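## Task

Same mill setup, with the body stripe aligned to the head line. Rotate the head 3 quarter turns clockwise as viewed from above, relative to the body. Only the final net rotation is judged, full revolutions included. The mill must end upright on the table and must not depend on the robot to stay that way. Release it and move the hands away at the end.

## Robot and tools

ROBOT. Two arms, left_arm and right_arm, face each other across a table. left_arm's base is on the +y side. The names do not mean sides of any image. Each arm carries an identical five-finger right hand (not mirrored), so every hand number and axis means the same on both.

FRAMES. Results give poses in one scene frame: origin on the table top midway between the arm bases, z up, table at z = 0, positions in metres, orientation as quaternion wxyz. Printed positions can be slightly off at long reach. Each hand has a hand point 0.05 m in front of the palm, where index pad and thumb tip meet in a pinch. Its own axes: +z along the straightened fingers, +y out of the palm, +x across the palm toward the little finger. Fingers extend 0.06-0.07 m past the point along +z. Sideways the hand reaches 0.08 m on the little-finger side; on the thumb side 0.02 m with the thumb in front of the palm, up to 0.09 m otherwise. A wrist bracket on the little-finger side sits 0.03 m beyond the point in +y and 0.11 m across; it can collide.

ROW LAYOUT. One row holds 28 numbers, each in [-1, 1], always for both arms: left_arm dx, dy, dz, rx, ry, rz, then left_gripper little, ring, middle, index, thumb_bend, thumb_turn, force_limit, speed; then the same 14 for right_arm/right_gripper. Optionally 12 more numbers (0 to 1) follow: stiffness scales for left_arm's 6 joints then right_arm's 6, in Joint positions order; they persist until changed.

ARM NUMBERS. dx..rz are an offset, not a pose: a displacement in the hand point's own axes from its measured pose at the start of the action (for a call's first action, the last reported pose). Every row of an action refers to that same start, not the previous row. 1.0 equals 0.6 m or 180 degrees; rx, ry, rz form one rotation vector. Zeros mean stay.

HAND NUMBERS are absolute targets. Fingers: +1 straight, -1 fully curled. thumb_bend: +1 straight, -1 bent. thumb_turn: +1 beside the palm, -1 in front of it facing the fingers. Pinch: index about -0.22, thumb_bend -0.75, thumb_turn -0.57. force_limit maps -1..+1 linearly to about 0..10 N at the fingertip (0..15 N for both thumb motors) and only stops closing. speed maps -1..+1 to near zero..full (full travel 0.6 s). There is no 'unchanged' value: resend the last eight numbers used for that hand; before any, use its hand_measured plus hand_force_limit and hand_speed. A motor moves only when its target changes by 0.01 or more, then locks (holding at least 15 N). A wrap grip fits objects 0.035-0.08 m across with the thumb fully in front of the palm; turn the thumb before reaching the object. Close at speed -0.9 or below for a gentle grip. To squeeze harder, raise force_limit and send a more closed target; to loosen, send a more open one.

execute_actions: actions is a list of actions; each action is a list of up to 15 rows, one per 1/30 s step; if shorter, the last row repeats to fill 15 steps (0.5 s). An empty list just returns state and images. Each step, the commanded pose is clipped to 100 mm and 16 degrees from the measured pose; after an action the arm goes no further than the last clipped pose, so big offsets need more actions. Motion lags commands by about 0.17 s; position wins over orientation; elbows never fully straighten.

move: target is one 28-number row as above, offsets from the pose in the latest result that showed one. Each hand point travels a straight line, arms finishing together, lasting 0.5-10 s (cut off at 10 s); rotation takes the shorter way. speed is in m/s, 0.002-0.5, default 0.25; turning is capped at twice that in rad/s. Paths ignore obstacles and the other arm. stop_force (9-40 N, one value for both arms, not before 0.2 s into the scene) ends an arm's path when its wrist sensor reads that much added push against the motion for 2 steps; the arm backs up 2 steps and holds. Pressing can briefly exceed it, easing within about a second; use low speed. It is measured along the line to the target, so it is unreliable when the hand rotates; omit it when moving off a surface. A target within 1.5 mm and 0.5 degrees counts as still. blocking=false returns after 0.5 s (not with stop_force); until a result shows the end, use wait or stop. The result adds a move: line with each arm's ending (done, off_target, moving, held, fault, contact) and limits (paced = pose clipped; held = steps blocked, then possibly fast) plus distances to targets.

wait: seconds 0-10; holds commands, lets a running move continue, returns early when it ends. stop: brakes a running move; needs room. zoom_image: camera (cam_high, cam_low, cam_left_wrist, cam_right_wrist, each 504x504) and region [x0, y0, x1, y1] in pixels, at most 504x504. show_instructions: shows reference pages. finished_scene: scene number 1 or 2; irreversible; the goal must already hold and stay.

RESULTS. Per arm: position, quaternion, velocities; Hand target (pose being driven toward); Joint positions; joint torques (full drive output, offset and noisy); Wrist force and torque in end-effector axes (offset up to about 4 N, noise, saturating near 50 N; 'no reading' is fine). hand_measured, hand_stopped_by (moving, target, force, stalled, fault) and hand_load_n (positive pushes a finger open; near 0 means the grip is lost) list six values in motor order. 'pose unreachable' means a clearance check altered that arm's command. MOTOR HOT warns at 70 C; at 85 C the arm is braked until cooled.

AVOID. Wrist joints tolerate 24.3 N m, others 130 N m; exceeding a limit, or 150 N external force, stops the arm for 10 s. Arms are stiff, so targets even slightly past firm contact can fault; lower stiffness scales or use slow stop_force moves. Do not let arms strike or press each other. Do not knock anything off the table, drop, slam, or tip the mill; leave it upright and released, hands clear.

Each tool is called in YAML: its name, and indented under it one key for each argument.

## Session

execute_actions:
  actions: []

Scene clock: 0.00 s.
left_arm: end_effector_position=(+0.3315, +0.5515, +0.4691) hand_measured=(+1.000, +1.000, +1.000, +1.000, +1.000, +1.000) hand_load_n=(+0.0, +0.0, +0.0, +0.0, +0.0, +0.0) hand_stopped_by=(target, target, target, target, target, target) hand_force_limit=0.00 hand_speed=-0.80 end_effector_quat_wxyz=(-0.027, +0.291, +0.956, +0.013) end_effector_velocity=(+0.000, -0.000, -0.000) end_effector_angular_velocity=(-0.001, -0.001, -0.000) | right_arm: end_effector_position=(+0.1453, -0.3466, +0.4834) hand_measured=(+1.000, +1.000, +1.000, +1.000, +1.000, +1.000) hand_load_n=(+0.0, +0.0, +0.0, +0.0, +0.0, +0.0) hand_stopped_by=(target, target, target, target, target, target) hand_force_limit=0.00 hand_speed=-0.80 end_effector_quat_wxyz=(-0.005, -0.307, +0.952, -0.005) end_effector_velocity=(+0.000, -0.000, -0.000) end_effector_angular_velocity=(-0.000, +0.001, -0.000)
Joint positions: left_arm=[ 0.531 -1.695  1.357  1.968  1.581 -1.893] | right_arm=[-1.165 -1.749  1.349  1.98   1.58  -1.894]
Joint velocities: left_arm=[-0.    -0.     0.    -0.002 -0.     0.   ] | right_arm=[-0.  0.  0.  0. -0.  0.]
Joint torques (N m, as the arm reports them, + toward a larger angle): no reading
Wrist force (N, on the end effector, along its own x y z axes, offset not removed): no reading
Wrist torque (N m, same axes, about the end effector's origin, offset not removed): no reading
Hand target (left_arm): +0.332, +0.551, +0.469; -0.027, +0.291, +0.956, +0.013
Hand target (right_arm): +0.145, -0.347, +0.483; -0.005, -0.307, +0.952, -0.005
Joint stiffness scale: left_arm=[1. 1. 1. 1. 1. 1.] | right_arm=[1. 1. 1. 1. 1. 1.]

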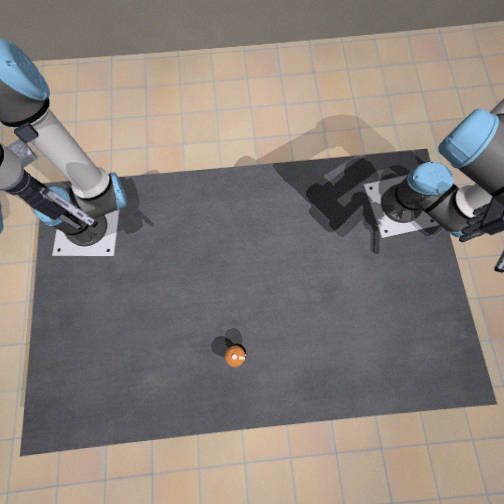

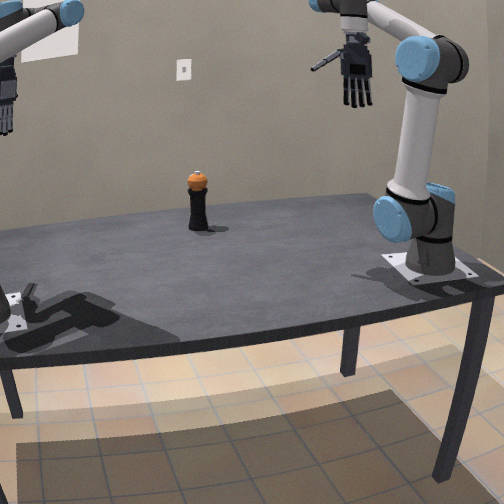

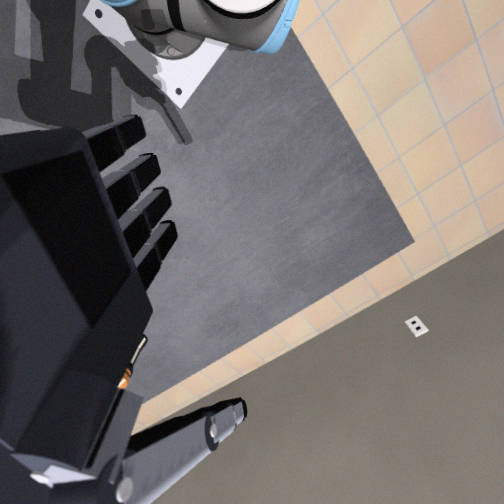

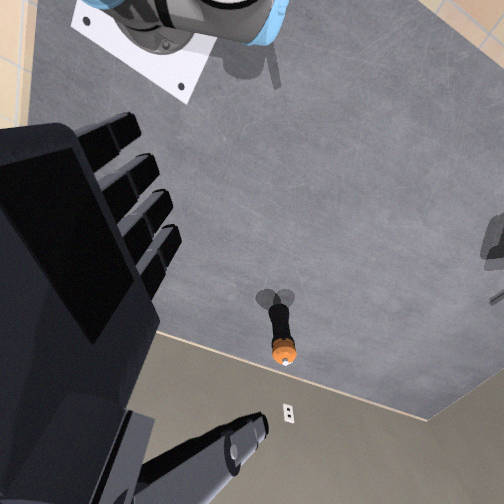

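move:
  target: [-0.2,-0.36,0.17,0,0,-0.91,1,1,1,1,1,-1,1,1,-0.3,-0.05,0.12,0,0,0.865,1,1,1,1,1,-1,1,0.5]
  speed: 0.5

move:
  target: [0.38,0,0.33,0,0.5,0,1,1,1,1,1,-1,1,1,0.2,0.12,0.5,0,0.5,0,1,1,1,1,1,-1,1,0.5]
  speed: 0.4

zoom_image:
  camera: "cam_low"
  region: [140,160,240,250]

Scene clock: 15.37 s.
left_arm: end_effector_position=(+0.3069, +0.3091, +0.3583) hand_measured=(+1.000, +1.000, +1.000, +1.000, +1.000, -1.000) hand_load_n=(+0.0, +0.0, +0.0, +0.0, +0.0, +0.0) hand_stopped_by=(target, target, target, target, target, target) hand_force_limit=1.00 hand_speed=1.00 end_effector_quat_wxyz=(-0.008, +0.906, -0.423, -0.029) end_effector_velocity=(+0.000, -0.001, -0.001) end_effector_angular_velocity=(+0.004, -0.002, +0.012) | right_arm: end_effector_position=(+0.3074, -0.2669, +0.4088) hand_measured=(+1.000, +1.000, +1.000, +1.000, +1.000, -1.000) hand_load_n=(+0.0, +0.0, +0.0, +0.0, +0.0, +0.0) hand_stopped_by=(target, target, target, target, target, target) hand_force_limit=1.00 hand_speed=0.50 end_effector_quat_wxyz=(+0.003, +0.865, +0.501, -0.007) end_effector_velocity=(-0.000, -0.001, +0.000) end_effector_angular_velocity=(-0.004, +0.001, -0.011)
Joint positions: left_arm=[ 0.44  -1.257  1.172  1.713  1.588 -4.843] | right_arm=[-0.77  -1.176  0.912  1.849  1.575  1.216]
Joint velocities: left_arm=[-0.002  0.     0.002 -0.001 -0.003 -0.014] | right_arm=[-0.     0.002 -0.003  0.003  0.002  0.011]
Joint torques (N m, as the arm reports them, + toward a larger angle): left_arm=[ -1.71 -32.29 -15.04   1.96  -0.65  -0.11] | right_arm=[ -0.36 -32.37 -22.94   2.8    0.19   0.39]
Wrist force (N, on the end effector, along its own x y z axes, offset not removed): left_arm=[2.5 -1.7 -0.8] | right_arm=[0.7 -5.9 -2.3]
Wrist torque (N m, same axes, about the end effector's origin, offset not removed): left_arm=[-0.21 -0.38 0.02] | right_arm=[-0.52 0.02 0.14]
Hand target (left_arm): +0.306, +0.309, +0.358; -0.009, +0.906, -0.423, -0.029
Hand target (right_arm): +0.308, -0.267, +0.409; +0.004, +0.866, +0.500, -0.006
Off the commanded pose (left_arm): 0.001 m, 0 deg.
Off the commanded pose (right_arm): 0.001 m, 0 deg.
Joint stiffness scale: left_arm=[1. 1. 1. 1. 1. 1.] | right_arm=[1. 1. 1. 1. 1. 1.]
move: done

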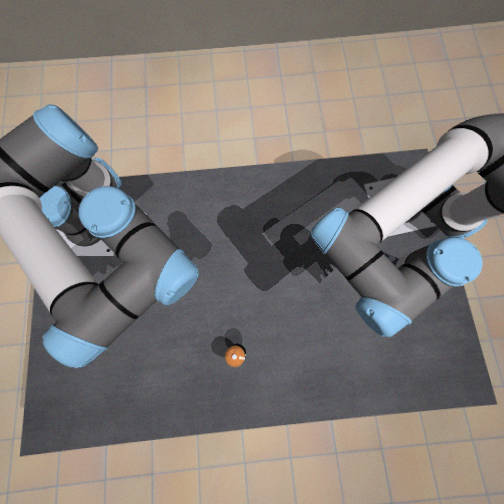

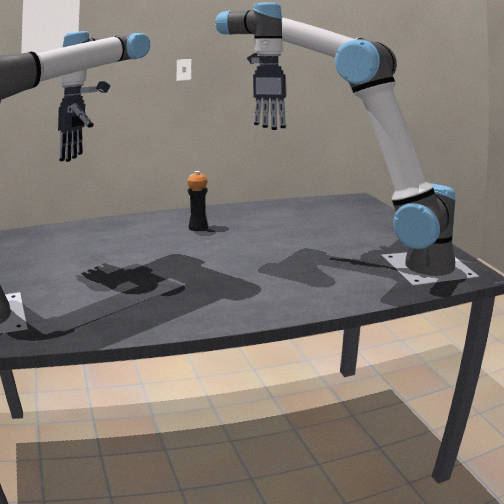

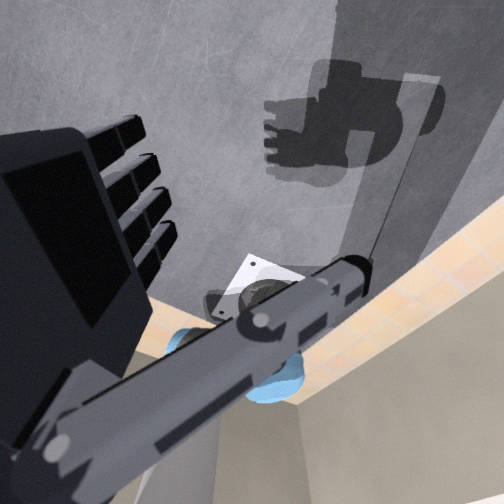

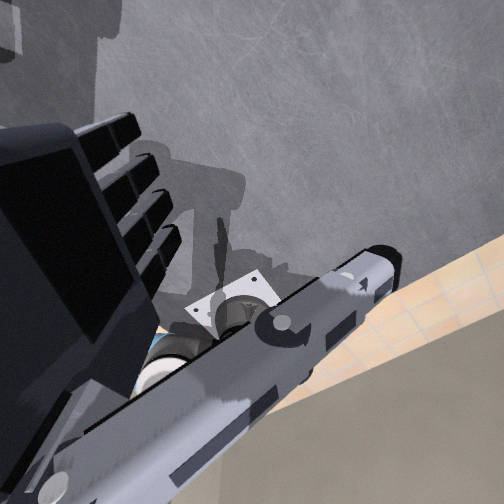

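Scene clock: 18.40 s.
left_arm: end_effector_position=(+0.4440, +0.1404, +0.1502) hand_measured=(+1.000, +1.000, +1.000, +1.000, +1.000, -1.000) hand_load_n=(+0.0, +0.0, +0.0, +0.0, +0.0, +0.0) hand_stopped_by=(target, target, target, target, target, target) hand_force_limit=1.00 hand_speed=1.00 end_effector_quat_wxyz=(+0.294, +0.660, -0.303, +0.621) end_effector_velocity=(+0.000, -0.000, +0.001) end_effector_angular_velocity=(-0.003, -0.002, +0.000) | right_arm: end_effector_position=(+0.4299, -0.2025, +0.1093) hand_measured=(+1.000, +1.000, +1.000, +1.000, +1.000, -1.000) hand_load_n=(+0.0, +0.0, +0.0, +0.0, +0.0, +0.0) hand_stopped_by=(target, target, target, target, target, target) hand_force_limit=1.00 hand_speed=0.50 end_effector_quat_wxyz=(-0.351, +0.615, +0.358, +0.609) end_effector_velocity=(+0.003, +0.000, +0.003) end_effector_angular_velocity=(+0.011, -0.013, -0.004)
Joint positions: left_arm=[ 0.395 -1.382  2.202 -0.764  1.394 -4.734] | right_arm=[-1.194 -1.377  2.41  -1.015  0.793  1.555]
Joint velocities: left_arm=[ 0.     0.     0.    -0.004  0.     0.   ] | right_arm=[ 0.001  0.004  0.003 -0.029  0.005  0.01 ]
Joint torques (N m, as the arm reports them, + toward a larger angle): left_arm=[  0.7  -21.37 -12.48  -1.83   0.09   0.11] | right_arm=[  2.6  -17.87  -7.31  -1.6    0.16   0.55]
Wrist force (N, on the end effector, along its own x y z axes, offset not removed): left_arm=[4.9 -2.8 -0.8] | right_arm=[1.3 -5.3 -0.7]
Wrist torque (N m, same axes, about the end effector's origin, offset not removed): left_arm=[-0.13 -0.83 0.11] | right_arm=[-0.50 -0.31 0.12]
Hand target (left_arm): +0.444, +0.142, +0.147; +0.293, +0.661, -0.304, +0.620
Hand target (right_arm): +0.428, -0.202, +0.107; -0.352, +0.616, +0.357, +0.607
Off the commanded pose (left_arm): 0.003 m, 0 deg.
Off the commanded pose (right_arm): 0.004 m, 0 deg.
Joint stiffness scale: left_arm=[1. 1. 1. 1. 1. 1.] | right_arm=[1. 1. 1. 1. 1. 1.]
move: off_target (right_arm); limits=paced

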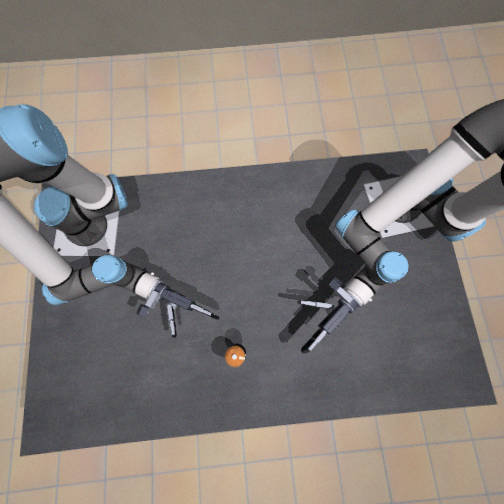

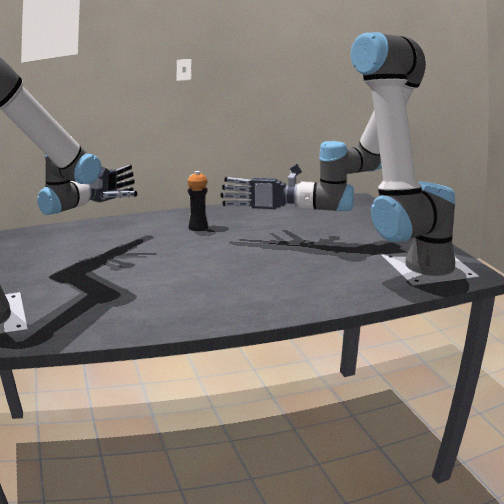

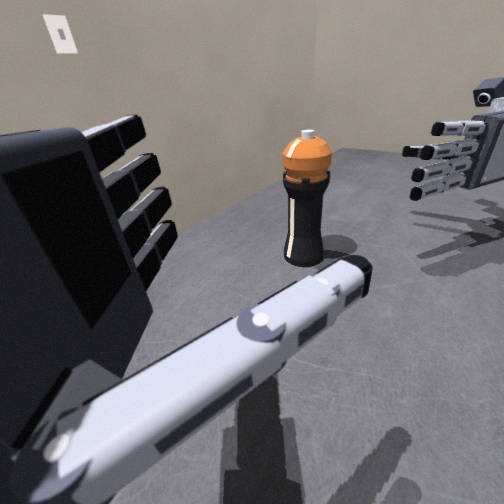

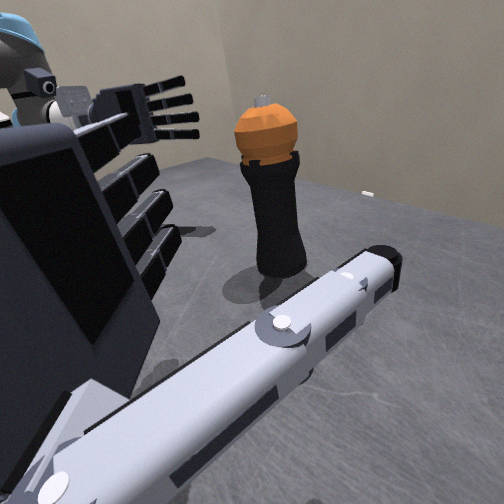

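Region (140, 160, 240, 250) of cam_low's 504x504 image, scaled by 5.040, with more detail than that image has; it fills the top 454 rows of this view, and the rest is white.

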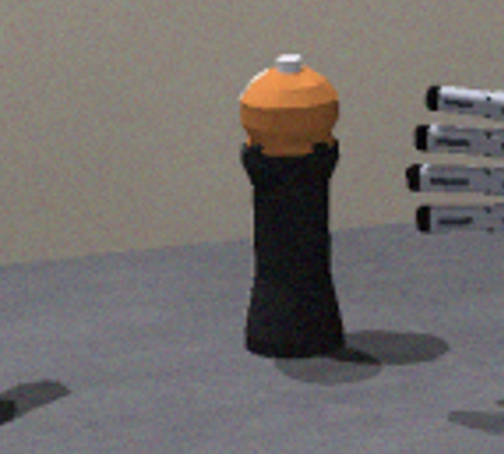

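move:
  target: [0,0.15,0.1,0,0.0175,0.004,1,1,1,1,1,-1,1,1,-0.122,0.036,0.095,0,0.004,0,1,1,1,1,1,-1,1,0.5]
  speed: 0.2

move:
  target: [-0.008,0,0.1,0,0,0,1,1,1,1,1,-1,1,1,0,0.02,0.2,0,0,0,1,1,1,1,1,-1,1,0.5]
  speed: 0.1

zoom_image:
  camera: "cam_high"
  region: [170,290,330,420]

Scene clock: 30.63 s.
left_arm: end_effector_position=(+0.4134, +0.0385, +0.1476) hand_measured=(+1.000, +1.000, +1.000, +1.000, +1.000, -1.000) hand_load_n=(+0.0, +0.0, +0.0, +0.0, +0.0, +0.0) hand_stopped_by=(target, target, target, target, target, target) hand_force_limit=1.00 hand_speed=1.00 end_effector_quat_wxyz=(+0.298, +0.641, -0.299, +0.641) end_effector_velocity=(+0.002, -0.000, -0.000) end_effector_angular_velocity=(+0.001, -0.002, +0.006) | right_arm: end_effector_position=(+0.4755, -0.1663, +0.0349) hand_measured=(+1.000, +1.000, +1.000, +1.000, +1.000, -1.000) hand_load_n=(+0.0, +0.0, +0.0, +0.0, +0.0, +0.0) hand_stopped_by=(target, target, target, target, target, target) hand_force_limit=1.00 hand_speed=0.50 end_effector_quat_wxyz=(-0.353, +0.612, +0.355, +0.612) end_effector_velocity=(+0.002, +0.001, -0.000) end_effector_angular_velocity=(+0.002, -0.003, -0.003)
Joint positions: left_arm=[ 0.202 -1.261  2.088 -0.826  1.201 -4.712] | right_arm=[-1.127 -1.061  2.275 -1.211  0.86   1.566]
Joint velocities: left_arm=[ 0.001  0.003 -0.003 -0.001 -0.005  0.002] | right_arm=[ 0.001  0.005 -0.004 -0.006  0.004  0.001]
Joint torques (N m, as the arm reports them, + toward a larger angle): left_arm=[ -2.24 -26.53 -16.85  -1.59  -0.49   0.5 ] | right_arm=[  2.56 -26.1  -12.25  -1.71   0.24   0.42]
Wrist force (N, on the end effector, along its own x y z axes, offset not removed): left_arm=[2.9 -0.3 3.1] | right_arm=[4.0 -1.3 -1.6]
Wrist torque (N m, same axes, about the end effector's origin, offset not removed): left_arm=[-0.27 -0.60 0.07] | right_arm=[0.13 -0.66 0.57]
Hand target (left_arm): +0.413, +0.037, +0.148; +0.299, +0.641, -0.299, +0.641
Hand target (right_arm): +0.477, -0.165, +0.035; -0.353, +0.611, +0.356, +0.612
Off the commanded pose (left_arm): 0.002 m, 0 deg.
Off the commanded pose (right_arm): 0.002 m, 0 deg.
Joint stiffness scale: left_arm=[1. 1. 1. 1. 1. 1.] | right_arm=[1. 1. 1. 1. 1. 1.]
move: done

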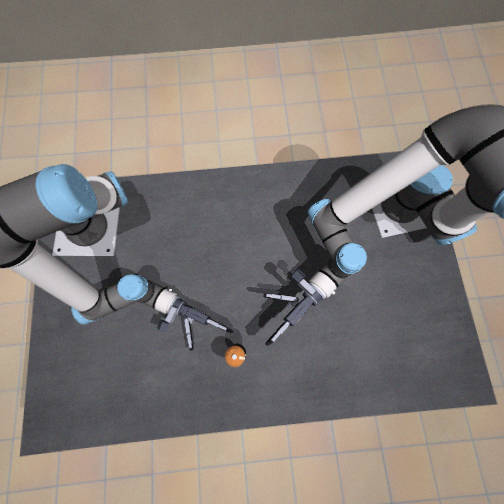

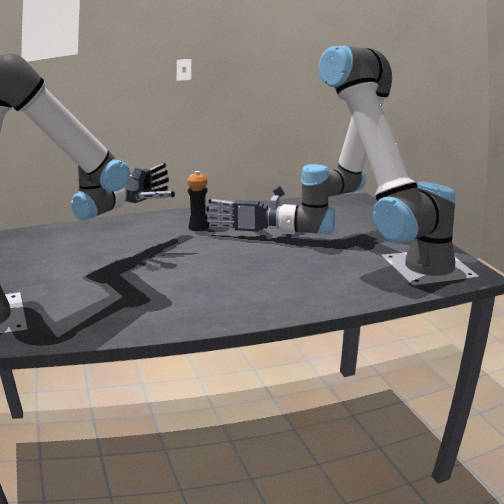

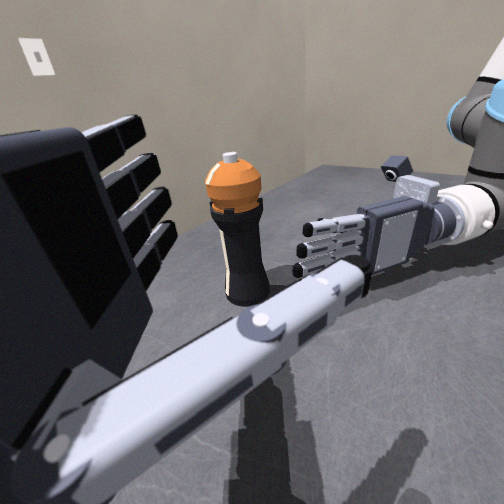

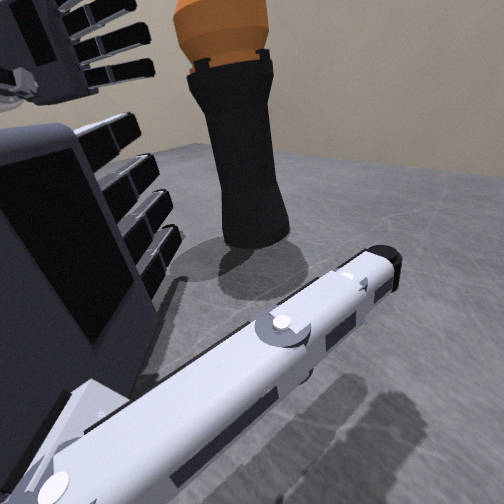

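Scene clock: 32.37 s.
left_arm: end_effector_position=(+0.4507, -0.0068, +0.1428) hand_measured=(+1.000, +1.000, +1.000, +1.000, +1.000, -1.000) hand_load_n=(+0.0, +0.0, +0.0, +0.0, +0.0, +0.0) hand_stopped_by=(target, target, target, target, target, target) hand_force_limit=1.00 hand_speed=1.00 end_effector_quat_wxyz=(+0.298, +0.641, -0.299, +0.640) end_effector_velocity=(+0.000, -0.000, -0.001) end_effector_angular_velocity=(+0.003, +0.002, -0.001) | right_arm: end_effector_position=(+0.5451, -0.0700, +0.0344) hand_measured=(+1.000, +1.000, +1.000, +1.000, +1.000, -1.000) hand_load_n=(+0.0, +0.0, +0.0, +0.0, +0.0, +0.0) hand_stopped_by=(target, target, target, target, target, target) hand_force_limit=1.00 hand_speed=0.50 end_effector_quat_wxyz=(-0.353, +0.613, +0.355, +0.611) end_effector_velocity=(+0.001, +0.000, -0.001) end_effector_angular_velocity=(-0.002, +0.004, -0.003)
Joint positions: left_arm=[ 0.248 -1.141  1.919 -0.776  1.247 -4.712] | right_arm=[-0.978 -0.913  1.928 -1.011  1.01   1.567]
Joint velocities: left_arm=[ 0.001  0.002 -0.002  0.003  0.001 -0.001] | right_arm=[ 0.001  0.002 -0.006  0.009  0.004 -0.   ]
Joint torques (N m, as the arm reports them, + toward a larger angle): left_arm=[  1.31 -32.91 -18.11  -0.99   0.01   0.14] | right_arm=[  2.61 -37.24 -16.09  -1.19   0.42  -0.02]
Wrist force (N, on the end effector, along its own x y z axes, offset not removed): left_arm=[4.4 -2.8 0.6] | right_arm=[-0.2 1.0 -2.7]
Wrist torque (N m, same axes, about the end effector's origin, offset not removed): left_arm=[-0.28 -0.78 0.09] | right_arm=[0.53 0.26 0.06]
Hand target (left_arm): +0.452, -0.007, +0.143; +0.298, +0.641, -0.299, +0.641
Hand target (right_arm): +0.546, -0.068, +0.035; -0.353, +0.612, +0.355, +0.612
Off the commanded pose (left_arm): 0.001 m, 0 deg.
Off the commanded pose (right_arm): 0.002 m, 0 deg.
Joint stiffness scale: left_arm=[1. 1. 1. 1. 1. 1.] | right_arm=[1. 1. 1. 1. 1. 1.]
move: done

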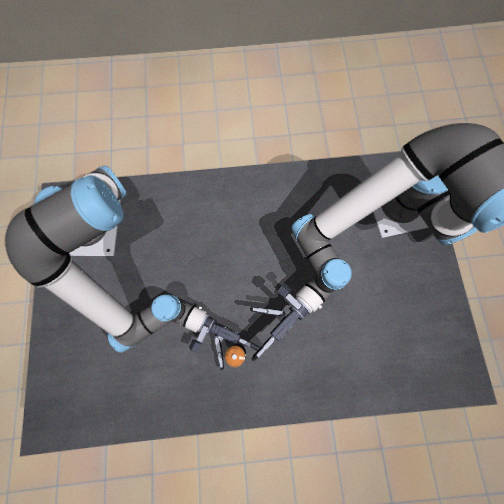

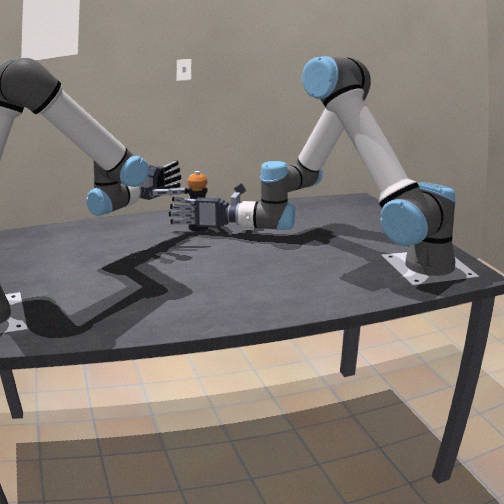

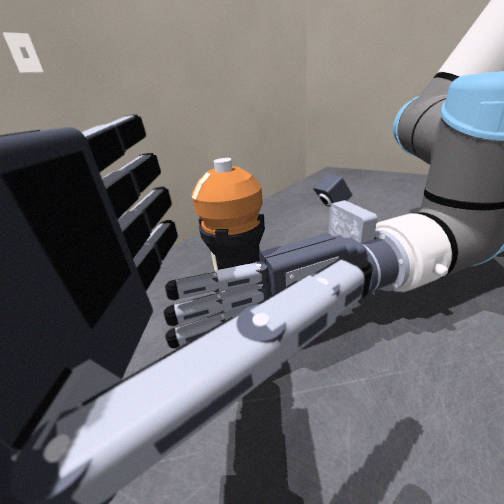

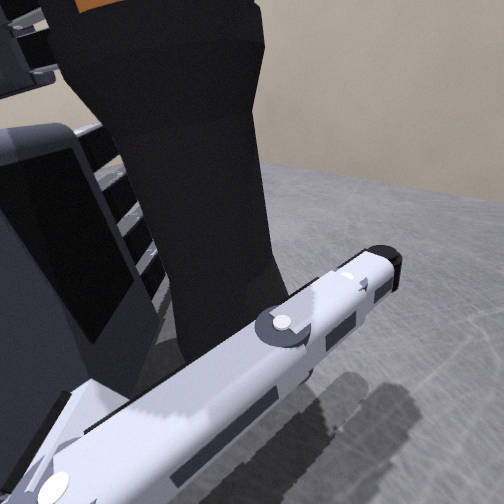

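Region (170, 290, 330, 420) of cam_high's 504x504 image, scaled by 3.150, with more detail than that image has; it fills the top 410 rows of this view, and the rest is white.

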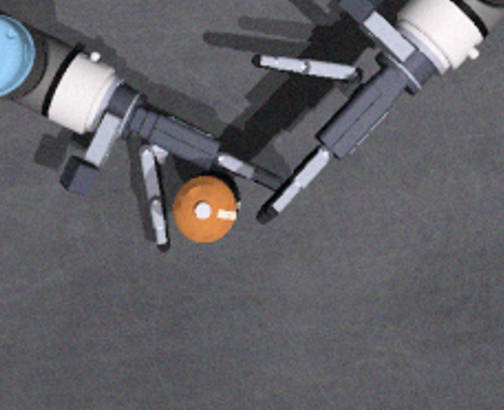

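execute_actions:
  actions:
    - [[0,0,0,0,0,0,1,1,1,1,1,-1,1,1,0,0.01,0.014,0,0,0,-1,-1,-1,-1,-1,-1,1,-0.2]]
    - [[0,0,0,0,0,0,1,1,1,1,1,-1,1,1,0,0,0,0,0,0,-1,-1,-1,-1,-1,-1,1,-0.2]]
    - [[0,0,0,0,0,0,1,1,1,1,1,-1,1,1,0,0,0,0,0,0,-1,-0.9,-0.9,-0.9,-0.9,-1,1,-0.2]]
    - [[0,0,0,0,0,0,1,1,1,1,1,-1,1,1,0,0,0,0,0,0,-0.9,-1,-1,-1,-1,-1,1,-0.2]]

move:
  target: [-0.003,-0.005,0.2,0.21,0,0,1,1,1,1,1,-1,1,1,0,0,0,0,0,0,-1,-0.9,-0.9,-0.9,-0.9,-1,1,0.3]
  speed: 0.15

zoom_image:
  camera: "cam_high"
  region: [170,290,330,420]

Scene clock: 44.77 s.
left_arm: end_effector_position=(+0.4507, -0.0069, +0.1427) hand_measured=(+1.000, +1.000, +1.000, +1.000, +1.000, -1.000) hand_load_n=(+0.0, +0.0, +0.0, +0.0, +0.0, +0.0) hand_stopped_by=(target, target, target, target, target, target) hand_force_limit=1.00 hand_speed=1.00 end_effector_quat_wxyz=(+0.298, +0.641, -0.299, +0.640) end_effector_velocity=(+0.000, +0.000, -0.001) end_effector_angular_velocity=(+0.001, +0.001, +0.000) | right_arm: end_effector_position=(+0.5526, -0.0656, +0.0367) hand_measured=(-0.544, -0.522, -0.496, -0.396, +0.084, -1.000) hand_load_n=(+7.5, +11.5, +11.0, +12.0, +16.5, +5.5) hand_stopped_by=(force, force, force, force, force, target) hand_force_limit=1.00 hand_speed=-0.20 end_effector_quat_wxyz=(-0.353, +0.612, +0.355, +0.612) end_effector_velocity=(-0.000, +0.000, +0.000) end_effector_angular_velocity=(+0.000, -0.000, +0.000)
Joint positions: left_arm=[ 0.248 -1.141  1.918 -0.776  1.247 -4.712] | right_arm=[-0.978 -0.905  1.902 -0.996  1.009  1.567]
Joint velocities: left_arm=[ 0.     0.001 -0.     0.001 -0.    -0.   ] | right_arm=[ 0. -0. -0. -0.  0.  0.]
Joint torques (N m, as the arm reports them, + toward a larger angle): left_arm=[ -0.79 -34.33 -15.87  -1.35  -0.18  -0.17] | right_arm=[  0.6  -38.53 -13.62  -1.34  -0.25   0.1 ]
Wrist force (N, on the end effector, along its own x y z axes, offset not removed): left_arm=[1.5 3.8 -1.0] | right_arm=[2.0 -1.7 0.0]
Wrist torque (N m, same axes, about the end effector's origin, offset not removed): left_arm=[0.76 -0.40 0.05] | right_arm=[-0.38 -0.22 0.21]
Hand target (left_arm): +0.451, -0.007, +0.143; +0.298, +0.641, -0.299, +0.640
Hand target (right_arm): +0.553, -0.066, +0.037; -0.353, +0.612, +0.355, +0.612
Off the commanded pose (left_arm): 0.000 m, 0 deg.
Off the commanded pose (right_arm): 0.000 m, 0 deg.
Joint stiffness scale: left_arm=[1. 1. 1. 1. 1. 1.] | right_arm=[1. 1. 1. 1. 1. 1.]

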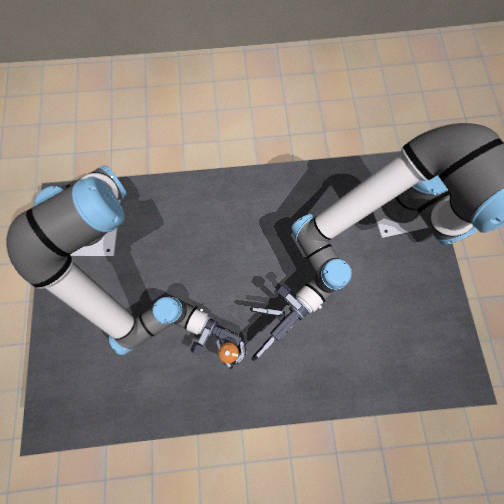

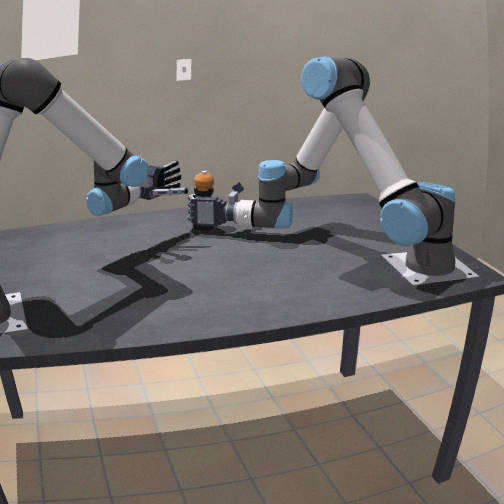

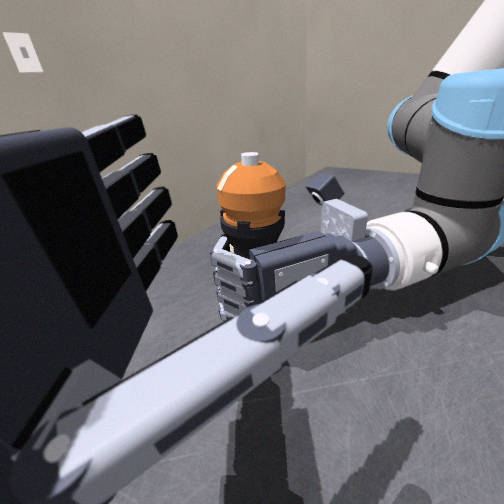

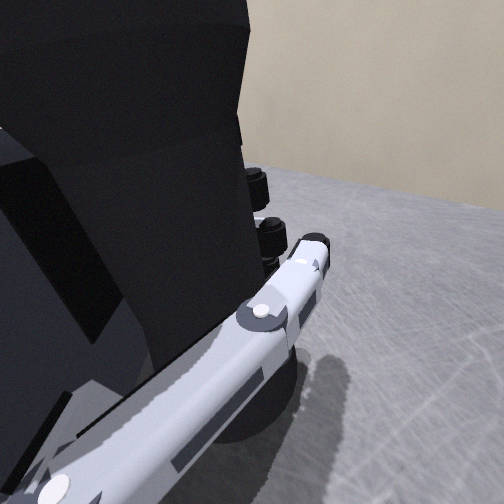

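Scene clock: 47.50 s.
left_arm: end_effector_position=(+0.5300, -0.0957, +0.1410) hand_measured=(+1.000, +1.000, +1.000, +1.000, +1.000, -1.000) hand_load_n=(+0.0, +0.0, +0.0, +0.0, +0.0, +0.0) hand_stopped_by=(target, target, target, target, target, target) hand_force_limit=1.00 hand_speed=1.00 end_effector_quat_wxyz=(+0.075, +0.703, -0.076, +0.703) end_effector_velocity=(+0.000, +0.001, +0.000) end_effector_angular_velocity=(+0.005, +0.006, +0.012) | right_arm: end_effector_position=(+0.5526, -0.0656, +0.0368) hand_measured=(-0.556, -0.522, -0.496, -0.396, +0.084, -1.000) hand_load_n=(+12.0, +10.5, +10.0, +12.0, +16.5, +5.5) hand_stopped_by=(force, force, force, force, force, target) hand_force_limit=1.00 hand_speed=0.30 end_effector_quat_wxyz=(-0.353, +0.612, +0.355, +0.612) end_effector_velocity=(-0.000, +0.000, +0.000) end_effector_angular_velocity=(+0.000, -0.000, +0.000)
Joint positions: left_arm=[ 0.072 -0.829  1.377 -0.547  0.413 -4.711] | right_arm=[-0.978 -0.905  1.902 -0.996  1.009  1.567]
Joint velocities: left_arm=[-0.002  0.003 -0.013  0.027 -0.013 -0.012] | right_arm=[ 0. -0. -0.  0. -0.  0.]
Joint torques (N m, as the arm reports them, + toward a larger angle): left_arm=[ -1.26 -46.44 -20.4   -0.43  -0.85  -0.42] | right_arm=[  0.82 -39.55 -13.85  -1.52  -0.37   0.08]
Wrist force (N, on the end effector, along its own x y z axes, offset not removed): left_arm=[1.5 3.8 5.4] | right_arm=[4.3 -1.7 -5.3]
Wrist torque (N m, same axes, about the end effector's origin, offset not removed): left_arm=[0.49 -0.39 0.14] | right_arm=[0.10 -0.71 0.45]
Hand target (left_arm): +0.530, -0.097, +0.141; +0.075, +0.703, -0.076, +0.703
Hand target (right_arm): +0.553, -0.066, +0.037; -0.353, +0.612, +0.355, +0.612
Off the commanded pose (left_arm): 0.001 m, 0 deg.
Off the commanded pose (right_arm): 0.000 m, 0 deg.
Joint stiffness scale: left_arm=[1. 1. 1. 1. 1. 1.] | right_arm=[1. 1. 1. 1. 1. 1.]
move: done

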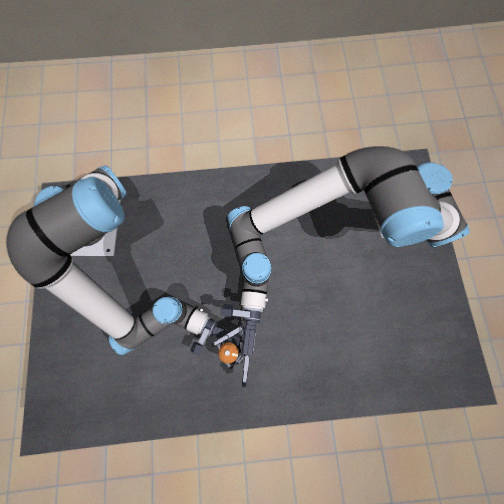

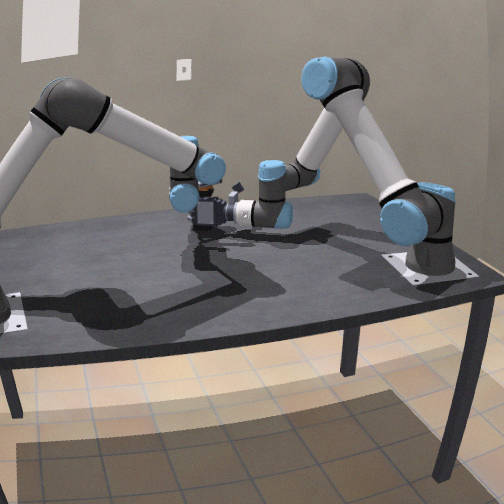

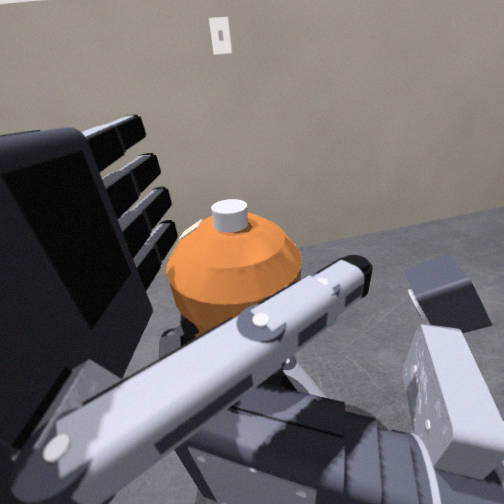

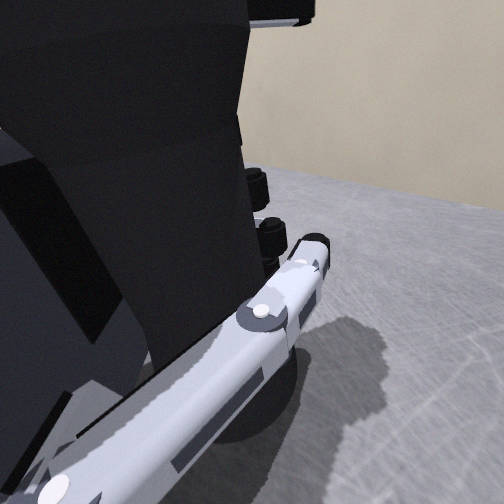

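Region (170, 290, 330, 420) of cam_high's 504x504 image, scaled by 3.150, with more detail than that image has; it fills the top 410 rows of this view, and the rest is white.

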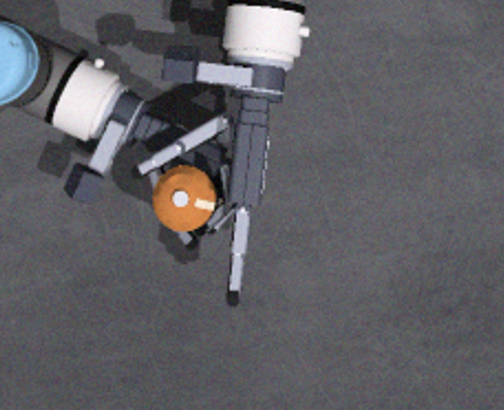

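move:
  target: [0,0.022,0.01,0,0,0,0.5,0.5,0.2,0.2,0.8,-1,1,1,0,0,0,0,0,0,-1,-0.9,-0.9,-0.9,-0.9,-1,1,0.3]
  speed: 0.05

execute_actions:
  actions:
    - [[0,0,0,0,0,0,0.5,0.5,-1,-1,-1,-1,1,1,0,0,0,0,0,0,-1,-0.9,-0.9,-0.9,-0.9,-1,1,0.3]]
    - [[-0.002,0.01,-0.008,-0.088,0,0,0.5,0.5,-0.9,-0.9,-0.9,-1,1,1,0,0,0,0,0,0,-1,-0.9,-0.9,-0.9,-0.9,-1,1,0.3]]
    - [[-0.002,0.01,-0.008,-0.088,0,0,0.5,0.5,-1,-1,-1,-1,1,1,0,0,0,0,0,0,-1,-0.9,-0.9,-0.9,-0.9,-1,1,0.3]]
    - [[-0.002,0.01,-0.008,-0.088,0,0,0.5,0.5,-0.9,-0.9,-0.9,-1,1,1,0,0,0,0,0,0,-1,-0.9,-0.9,-0.9,-0.9,-1,1,0.3]]
    - [[-0.002,0.01,-0.008,-0.088,0,0,0.5,0.5,-1,-1,-1,-1,1,1,0,0,0,0,0,0,-1,-0.9,-0.9,-0.9,-0.9,-1,1,0.3]]
    - [[-0.002,0.01,-0.008,-0.088,0,0,0.5,0.5,-0.9,-0.9,-0.9,-1,1,1,0,0,0,0,0,0,-1,-0.9,-0.9,-0.9,-0.9,-1,1,0.3]]

move:
  target: [-0.005,-0.064,-0.007,0.41,-0.004,0.001,0.5,0.5,0.1,0.1,0.8,-1,1,1,-0.003,0,0,0,0,0,-1,-1,-1,-1,-1,-1,1,0.3]
  speed: 0.4

zoom_image:
  camera: "cam_high"
  region: [170,290,330,420]

Scene clock: 80.00 s.
left_arm: end_effector_position=(+0.5327, -0.1087, +0.1411) hand_measured=(+0.500, +0.500, +0.200, +0.200, +0.800, -1.000) hand_load_n=(+0.0, +0.0, +0.0, +0.0, +0.0, +0.0) hand_stopped_by=(target, target, target, target, target, target) hand_force_limit=1.00 hand_speed=1.00 end_effector_quat_wxyz=(+0.075, +0.703, -0.076, +0.703) end_effector_velocity=(-0.001, -0.000, -0.001) end_effector_angular_velocity=(+0.009, +0.002, -0.001) | right_arm: end_effector_position=(+0.5526, -0.0656, +0.0368) hand_measured=(-0.556, -0.522, -0.496, -0.396, +0.084, -1.000) hand_load_n=(+12.0, +10.5, +10.0, +12.0, +16.5, +5.5) hand_stopped_by=(force, force, force, force, force, target) hand_force_limit=1.00 hand_speed=0.30 end_effector_quat_wxyz=(-0.353, +0.612, +0.355, +0.612) end_effector_velocity=(-0.000, -0.000, -0.000) end_effector_angular_velocity=(-0.000, +0.000, -0.000)
Joint positions: left_arm=[ 0.072 -0.802  1.325 -0.523  0.412 -4.711] | right_arm=[-0.978 -0.905  1.902 -0.996  1.009  1.567]
Joint velocities: left_arm=[-0.001  0.002 -0.004  0.011  0.     0.   ] | right_arm=[-0. -0.  0.  0.  0.  0.]
Joint torques (N m, as the arm reports them, + toward a larger angle): left_arm=[  0.61 -45.8  -20.9   -0.45   0.13   0.  ] | right_arm=[  0.72 -38.33 -13.17  -1.66  -0.34   0.01]
Wrist force (N, on the end effector, along its own x y z axes, offset not removed): left_arm=[0.7 -3.9 2.3] | right_arm=[-1.3 -3.8 -1.9]
Wrist torque (N m, same axes, about the end effector's origin, offset not removed): left_arm=[-0.33 -0.36 -0.04] | right_arm=[-0.46 0.22 -0.02]
Hand target (left_arm): +0.533, -0.110, +0.141; +0.075, +0.703, -0.076, +0.703
Hand target (right_arm): +0.553, -0.066, +0.037; -0.353, +0.612, +0.355, +0.612
Off the commanded pose (left_arm): 0.001 m, 0 deg.
Off the commanded pose (right_arm): 0.000 m, 0 deg.
Joint stiffness scale: left_arm=[1. 1. 1. 1. 1. 1.] | right_arm=[1. 1. 1. 1. 1. 1.]
move: done

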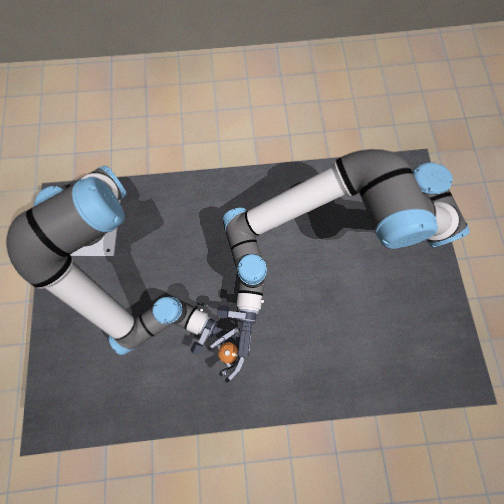

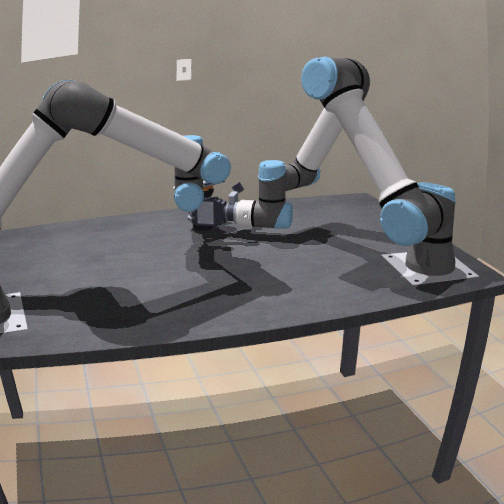

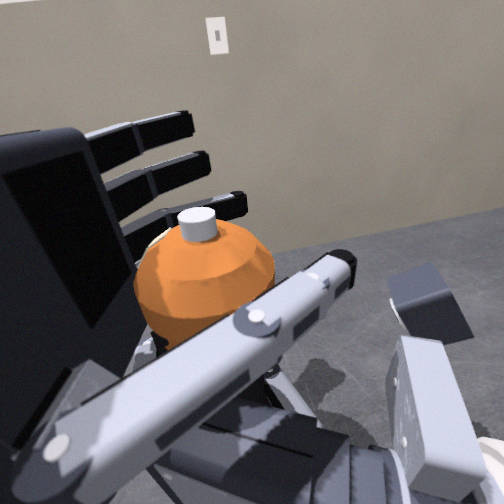

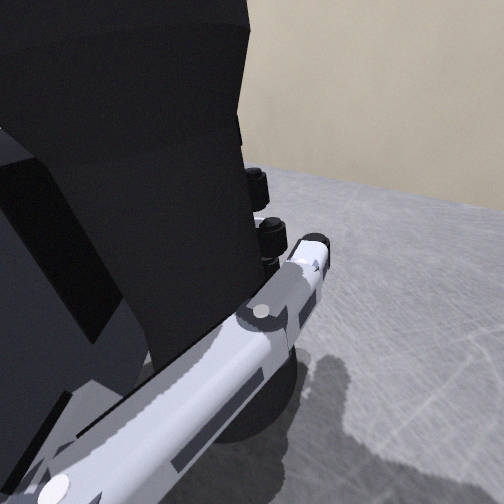

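Scene clock: 83.00 s.
left_arm: end_effector_position=(+0.4979, -0.1124, +0.1439) hand_measured=(+0.500, +0.500, -0.258, -0.224, +0.452, -1.000) hand_load_n=(+0.0, +0.0, +9.5, +9.0, +18.0, -1.5) hand_stopped_by=(target, target, force, force, force, target) hand_force_limit=1.00 hand_speed=1.00 end_effector_quat_wxyz=(+0.481, +0.516, -0.475, +0.527) end_effector_velocity=(-0.007, +0.003, -0.001) end_effector_angular_velocity=(+0.026, +0.014, -0.169) | right_arm: end_effector_position=(+0.5489, -0.0612, +0.0371) hand_measured=(-0.556, -0.522, -0.496, -0.396, +0.084, -1.000) hand_load_n=(+13.5, +11.5, +10.0, +10.0, +16.5, +2.5) hand_stopped_by=(force, force, force, force, force, target) hand_force_limit=1.00 hand_speed=0.30 end_effector_quat_wxyz=(-0.355, +0.610, +0.358, +0.611) end_effector_velocity=(-0.002, +0.002, +0.000) end_effector_angular_velocity=(+0.000, -0.000, +0.004)
Joint positions: left_arm=[ 0.495 -0.757  1.245 -0.507  2.105 -4.718] | right_arm=[-0.97  -0.905  1.901 -0.995  1.009  1.565]
Joint velocities: left_arm=[ 0.041  0.067 -0.141  0.103  0.21  -0.   ] | right_arm=[ 0.002 -0.001  0.     0.    -0.002 -0.   ]
Joint torques (N m, as the arm reports them, + toward a larger angle): left_arm=[  3.25 -50.97 -19.59  -1.06  -0.3   -0.29] | right_arm=[  1.81 -43.07 -15.56  -3.05  -0.6   -0.4 ]
Wrist force (N, on the end effector, along its own x y z axes, offset not removed): left_arm=[3.5 2.5 -0.5] | right_arm=[-9.9 -4.3 4.6]
Wrist torque (N m, same axes, about the end effector's origin, offset not removed): left_arm=[1.11 -0.71 0.38] | right_arm=[-0.93 -0.10 -0.47]
Hand target (left_arm): +0.498, -0.111, +0.142; +0.485, +0.514, -0.481, +0.519
Hand target (right_arm): +0.548, -0.060, +0.037; -0.356, +0.609, +0.359, +0.611
Off the commanded pose (left_arm): 0.002 m, 1 deg.
Off the commanded pose (right_arm): 0.001 m, 0 deg.
Joint stiffness scale: left_arm=[1. 1. 1. 1. 1. 1.] | right_arm=[1. 1. 1. 1. 1. 1.]

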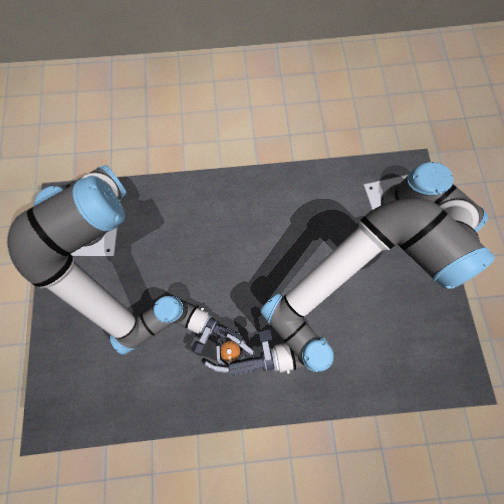

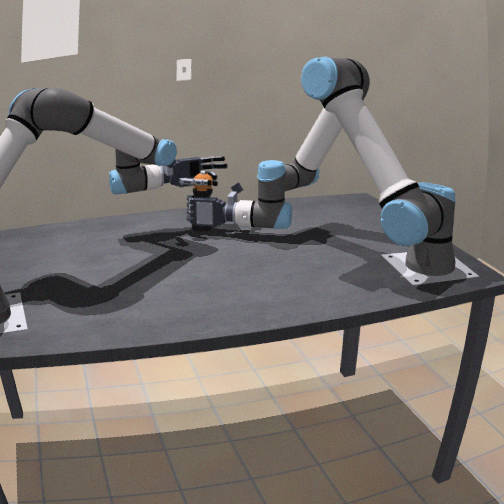

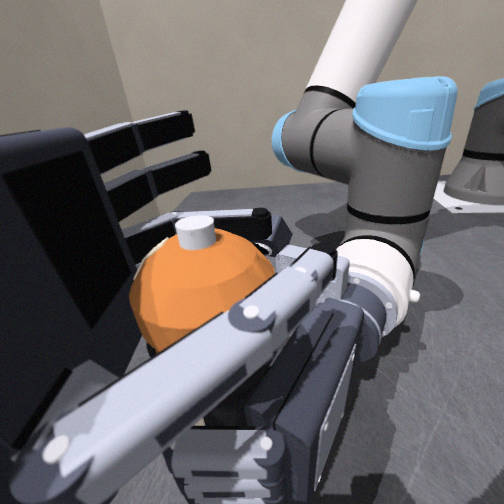

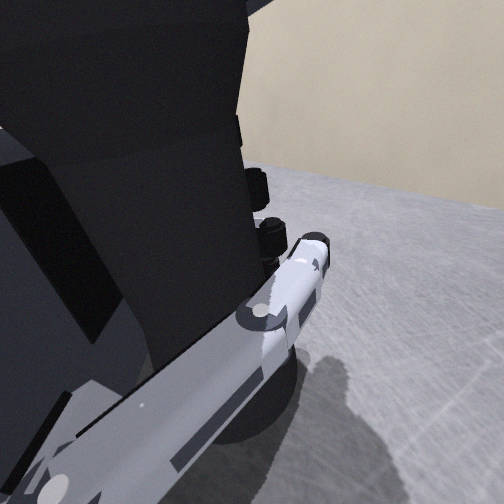

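Scene clock: 85.37 s.
left_arm: end_effector_position=(+0.5355, -0.1039, +0.1414) hand_measured=(+0.500, +0.500, +0.100, +0.100, +0.800, -1.000) hand_load_n=(+0.0, +0.0, +0.0, +0.0, +0.5, +0.0) hand_stopped_by=(target, target, target, target, target, target) hand_force_limit=1.00 hand_speed=1.00 end_effector_quat_wxyz=(+0.071, +0.703, -0.068, +0.704) end_effector_velocity=(-0.000, +0.001, -0.001) end_effector_angular_velocity=(+0.004, +0.007, +0.011) | right_arm: end_effector_position=(+0.5492, -0.0611, +0.0370) hand_measured=(-0.556, -0.522, -0.498, -0.396, +0.084, -1.000) hand_load_n=(+10.0, +9.0, +10.5, +11.0, +17.0, +5.0) hand_stopped_by=(force, force, force, force, force, target) hand_force_limit=1.00 hand_speed=0.30 end_effector_quat_wxyz=(-0.355, +0.609, +0.358, +0.612) end_effector_velocity=(+0.000, -0.000, +0.000) end_effector_angular_velocity=(+0.000, -0.000, -0.000)
Joint positions: left_arm=[ 0.074 -0.804  1.331 -0.531  0.398 -4.713] | right_arm=[-0.97  -0.904  1.901 -0.998  1.009  1.565]
Joint velocities: left_arm=[-0.002  0.005 -0.013  0.026 -0.014 -0.014] | right_arm=[-0. -0.  0. -0. -0. -0.]
Joint torques (N m, as the arm reports them, + toward a larger angle): left_arm=[ -1.63 -46.26 -19.3   -0.25  -1.03  -0.41] | right_arm=[  1.6  -36.52 -12.83  -1.96  -0.31   0.07]
Wrist force (N, on the end effector, along its own x y z axes, offset not removed): left_arm=[4.2 3.6 1.9] | right_arm=[0.3 -1.8 -3.4]
Wrist torque (N m, same axes, about the end effector's origin, offset not removed): left_arm=[0.48 -0.90 0.13] | right_arm=[-0.01 -0.02 0.53]
Hand target (left_arm): +0.535, -0.105, +0.141; +0.071, +0.704, -0.067, +0.704
Hand target (right_arm): +0.549, -0.061, +0.035; -0.355, +0.610, +0.358, +0.611
Off the commanded pose (left_arm): 0.001 m, 0 deg.
Off the commanded pose (right_arm): 0.002 m, 0 deg.
Joint stiffness scale: left_arm=[1. 1. 1. 1. 1. 1.] | right_arm=[1. 1. 1. 1. 1. 1.]
move: done

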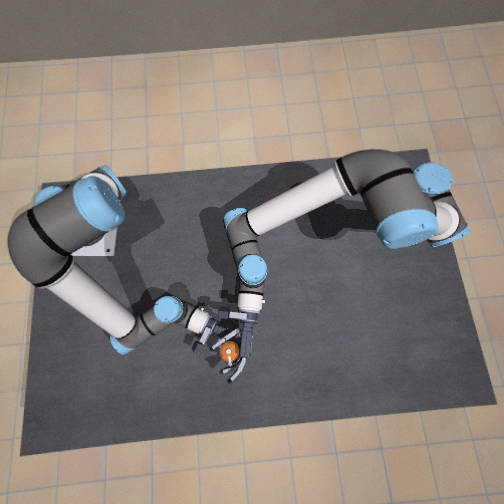

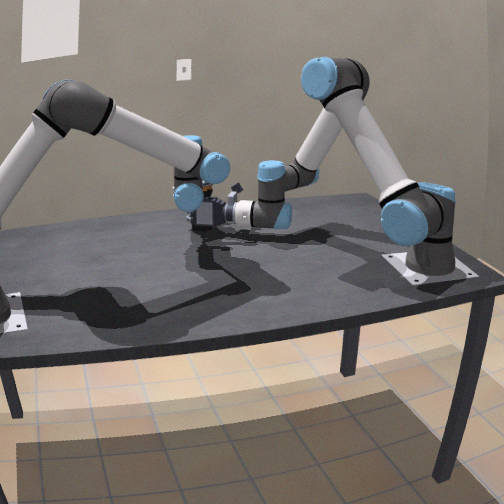

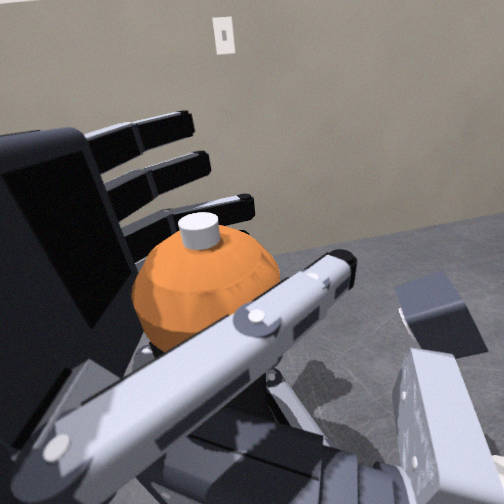

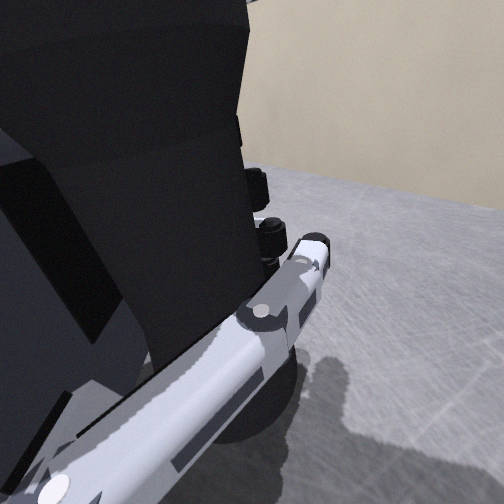

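Region (170, 290, 330, 420) of cam_high's 504x504 image, scaled by 3.150, with more detail than that image has; it fills the top 410 rows of this view, and the rest is white.

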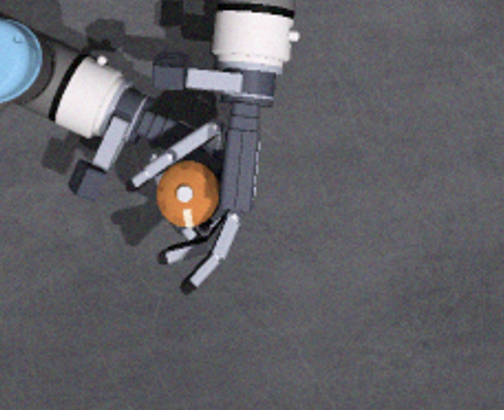

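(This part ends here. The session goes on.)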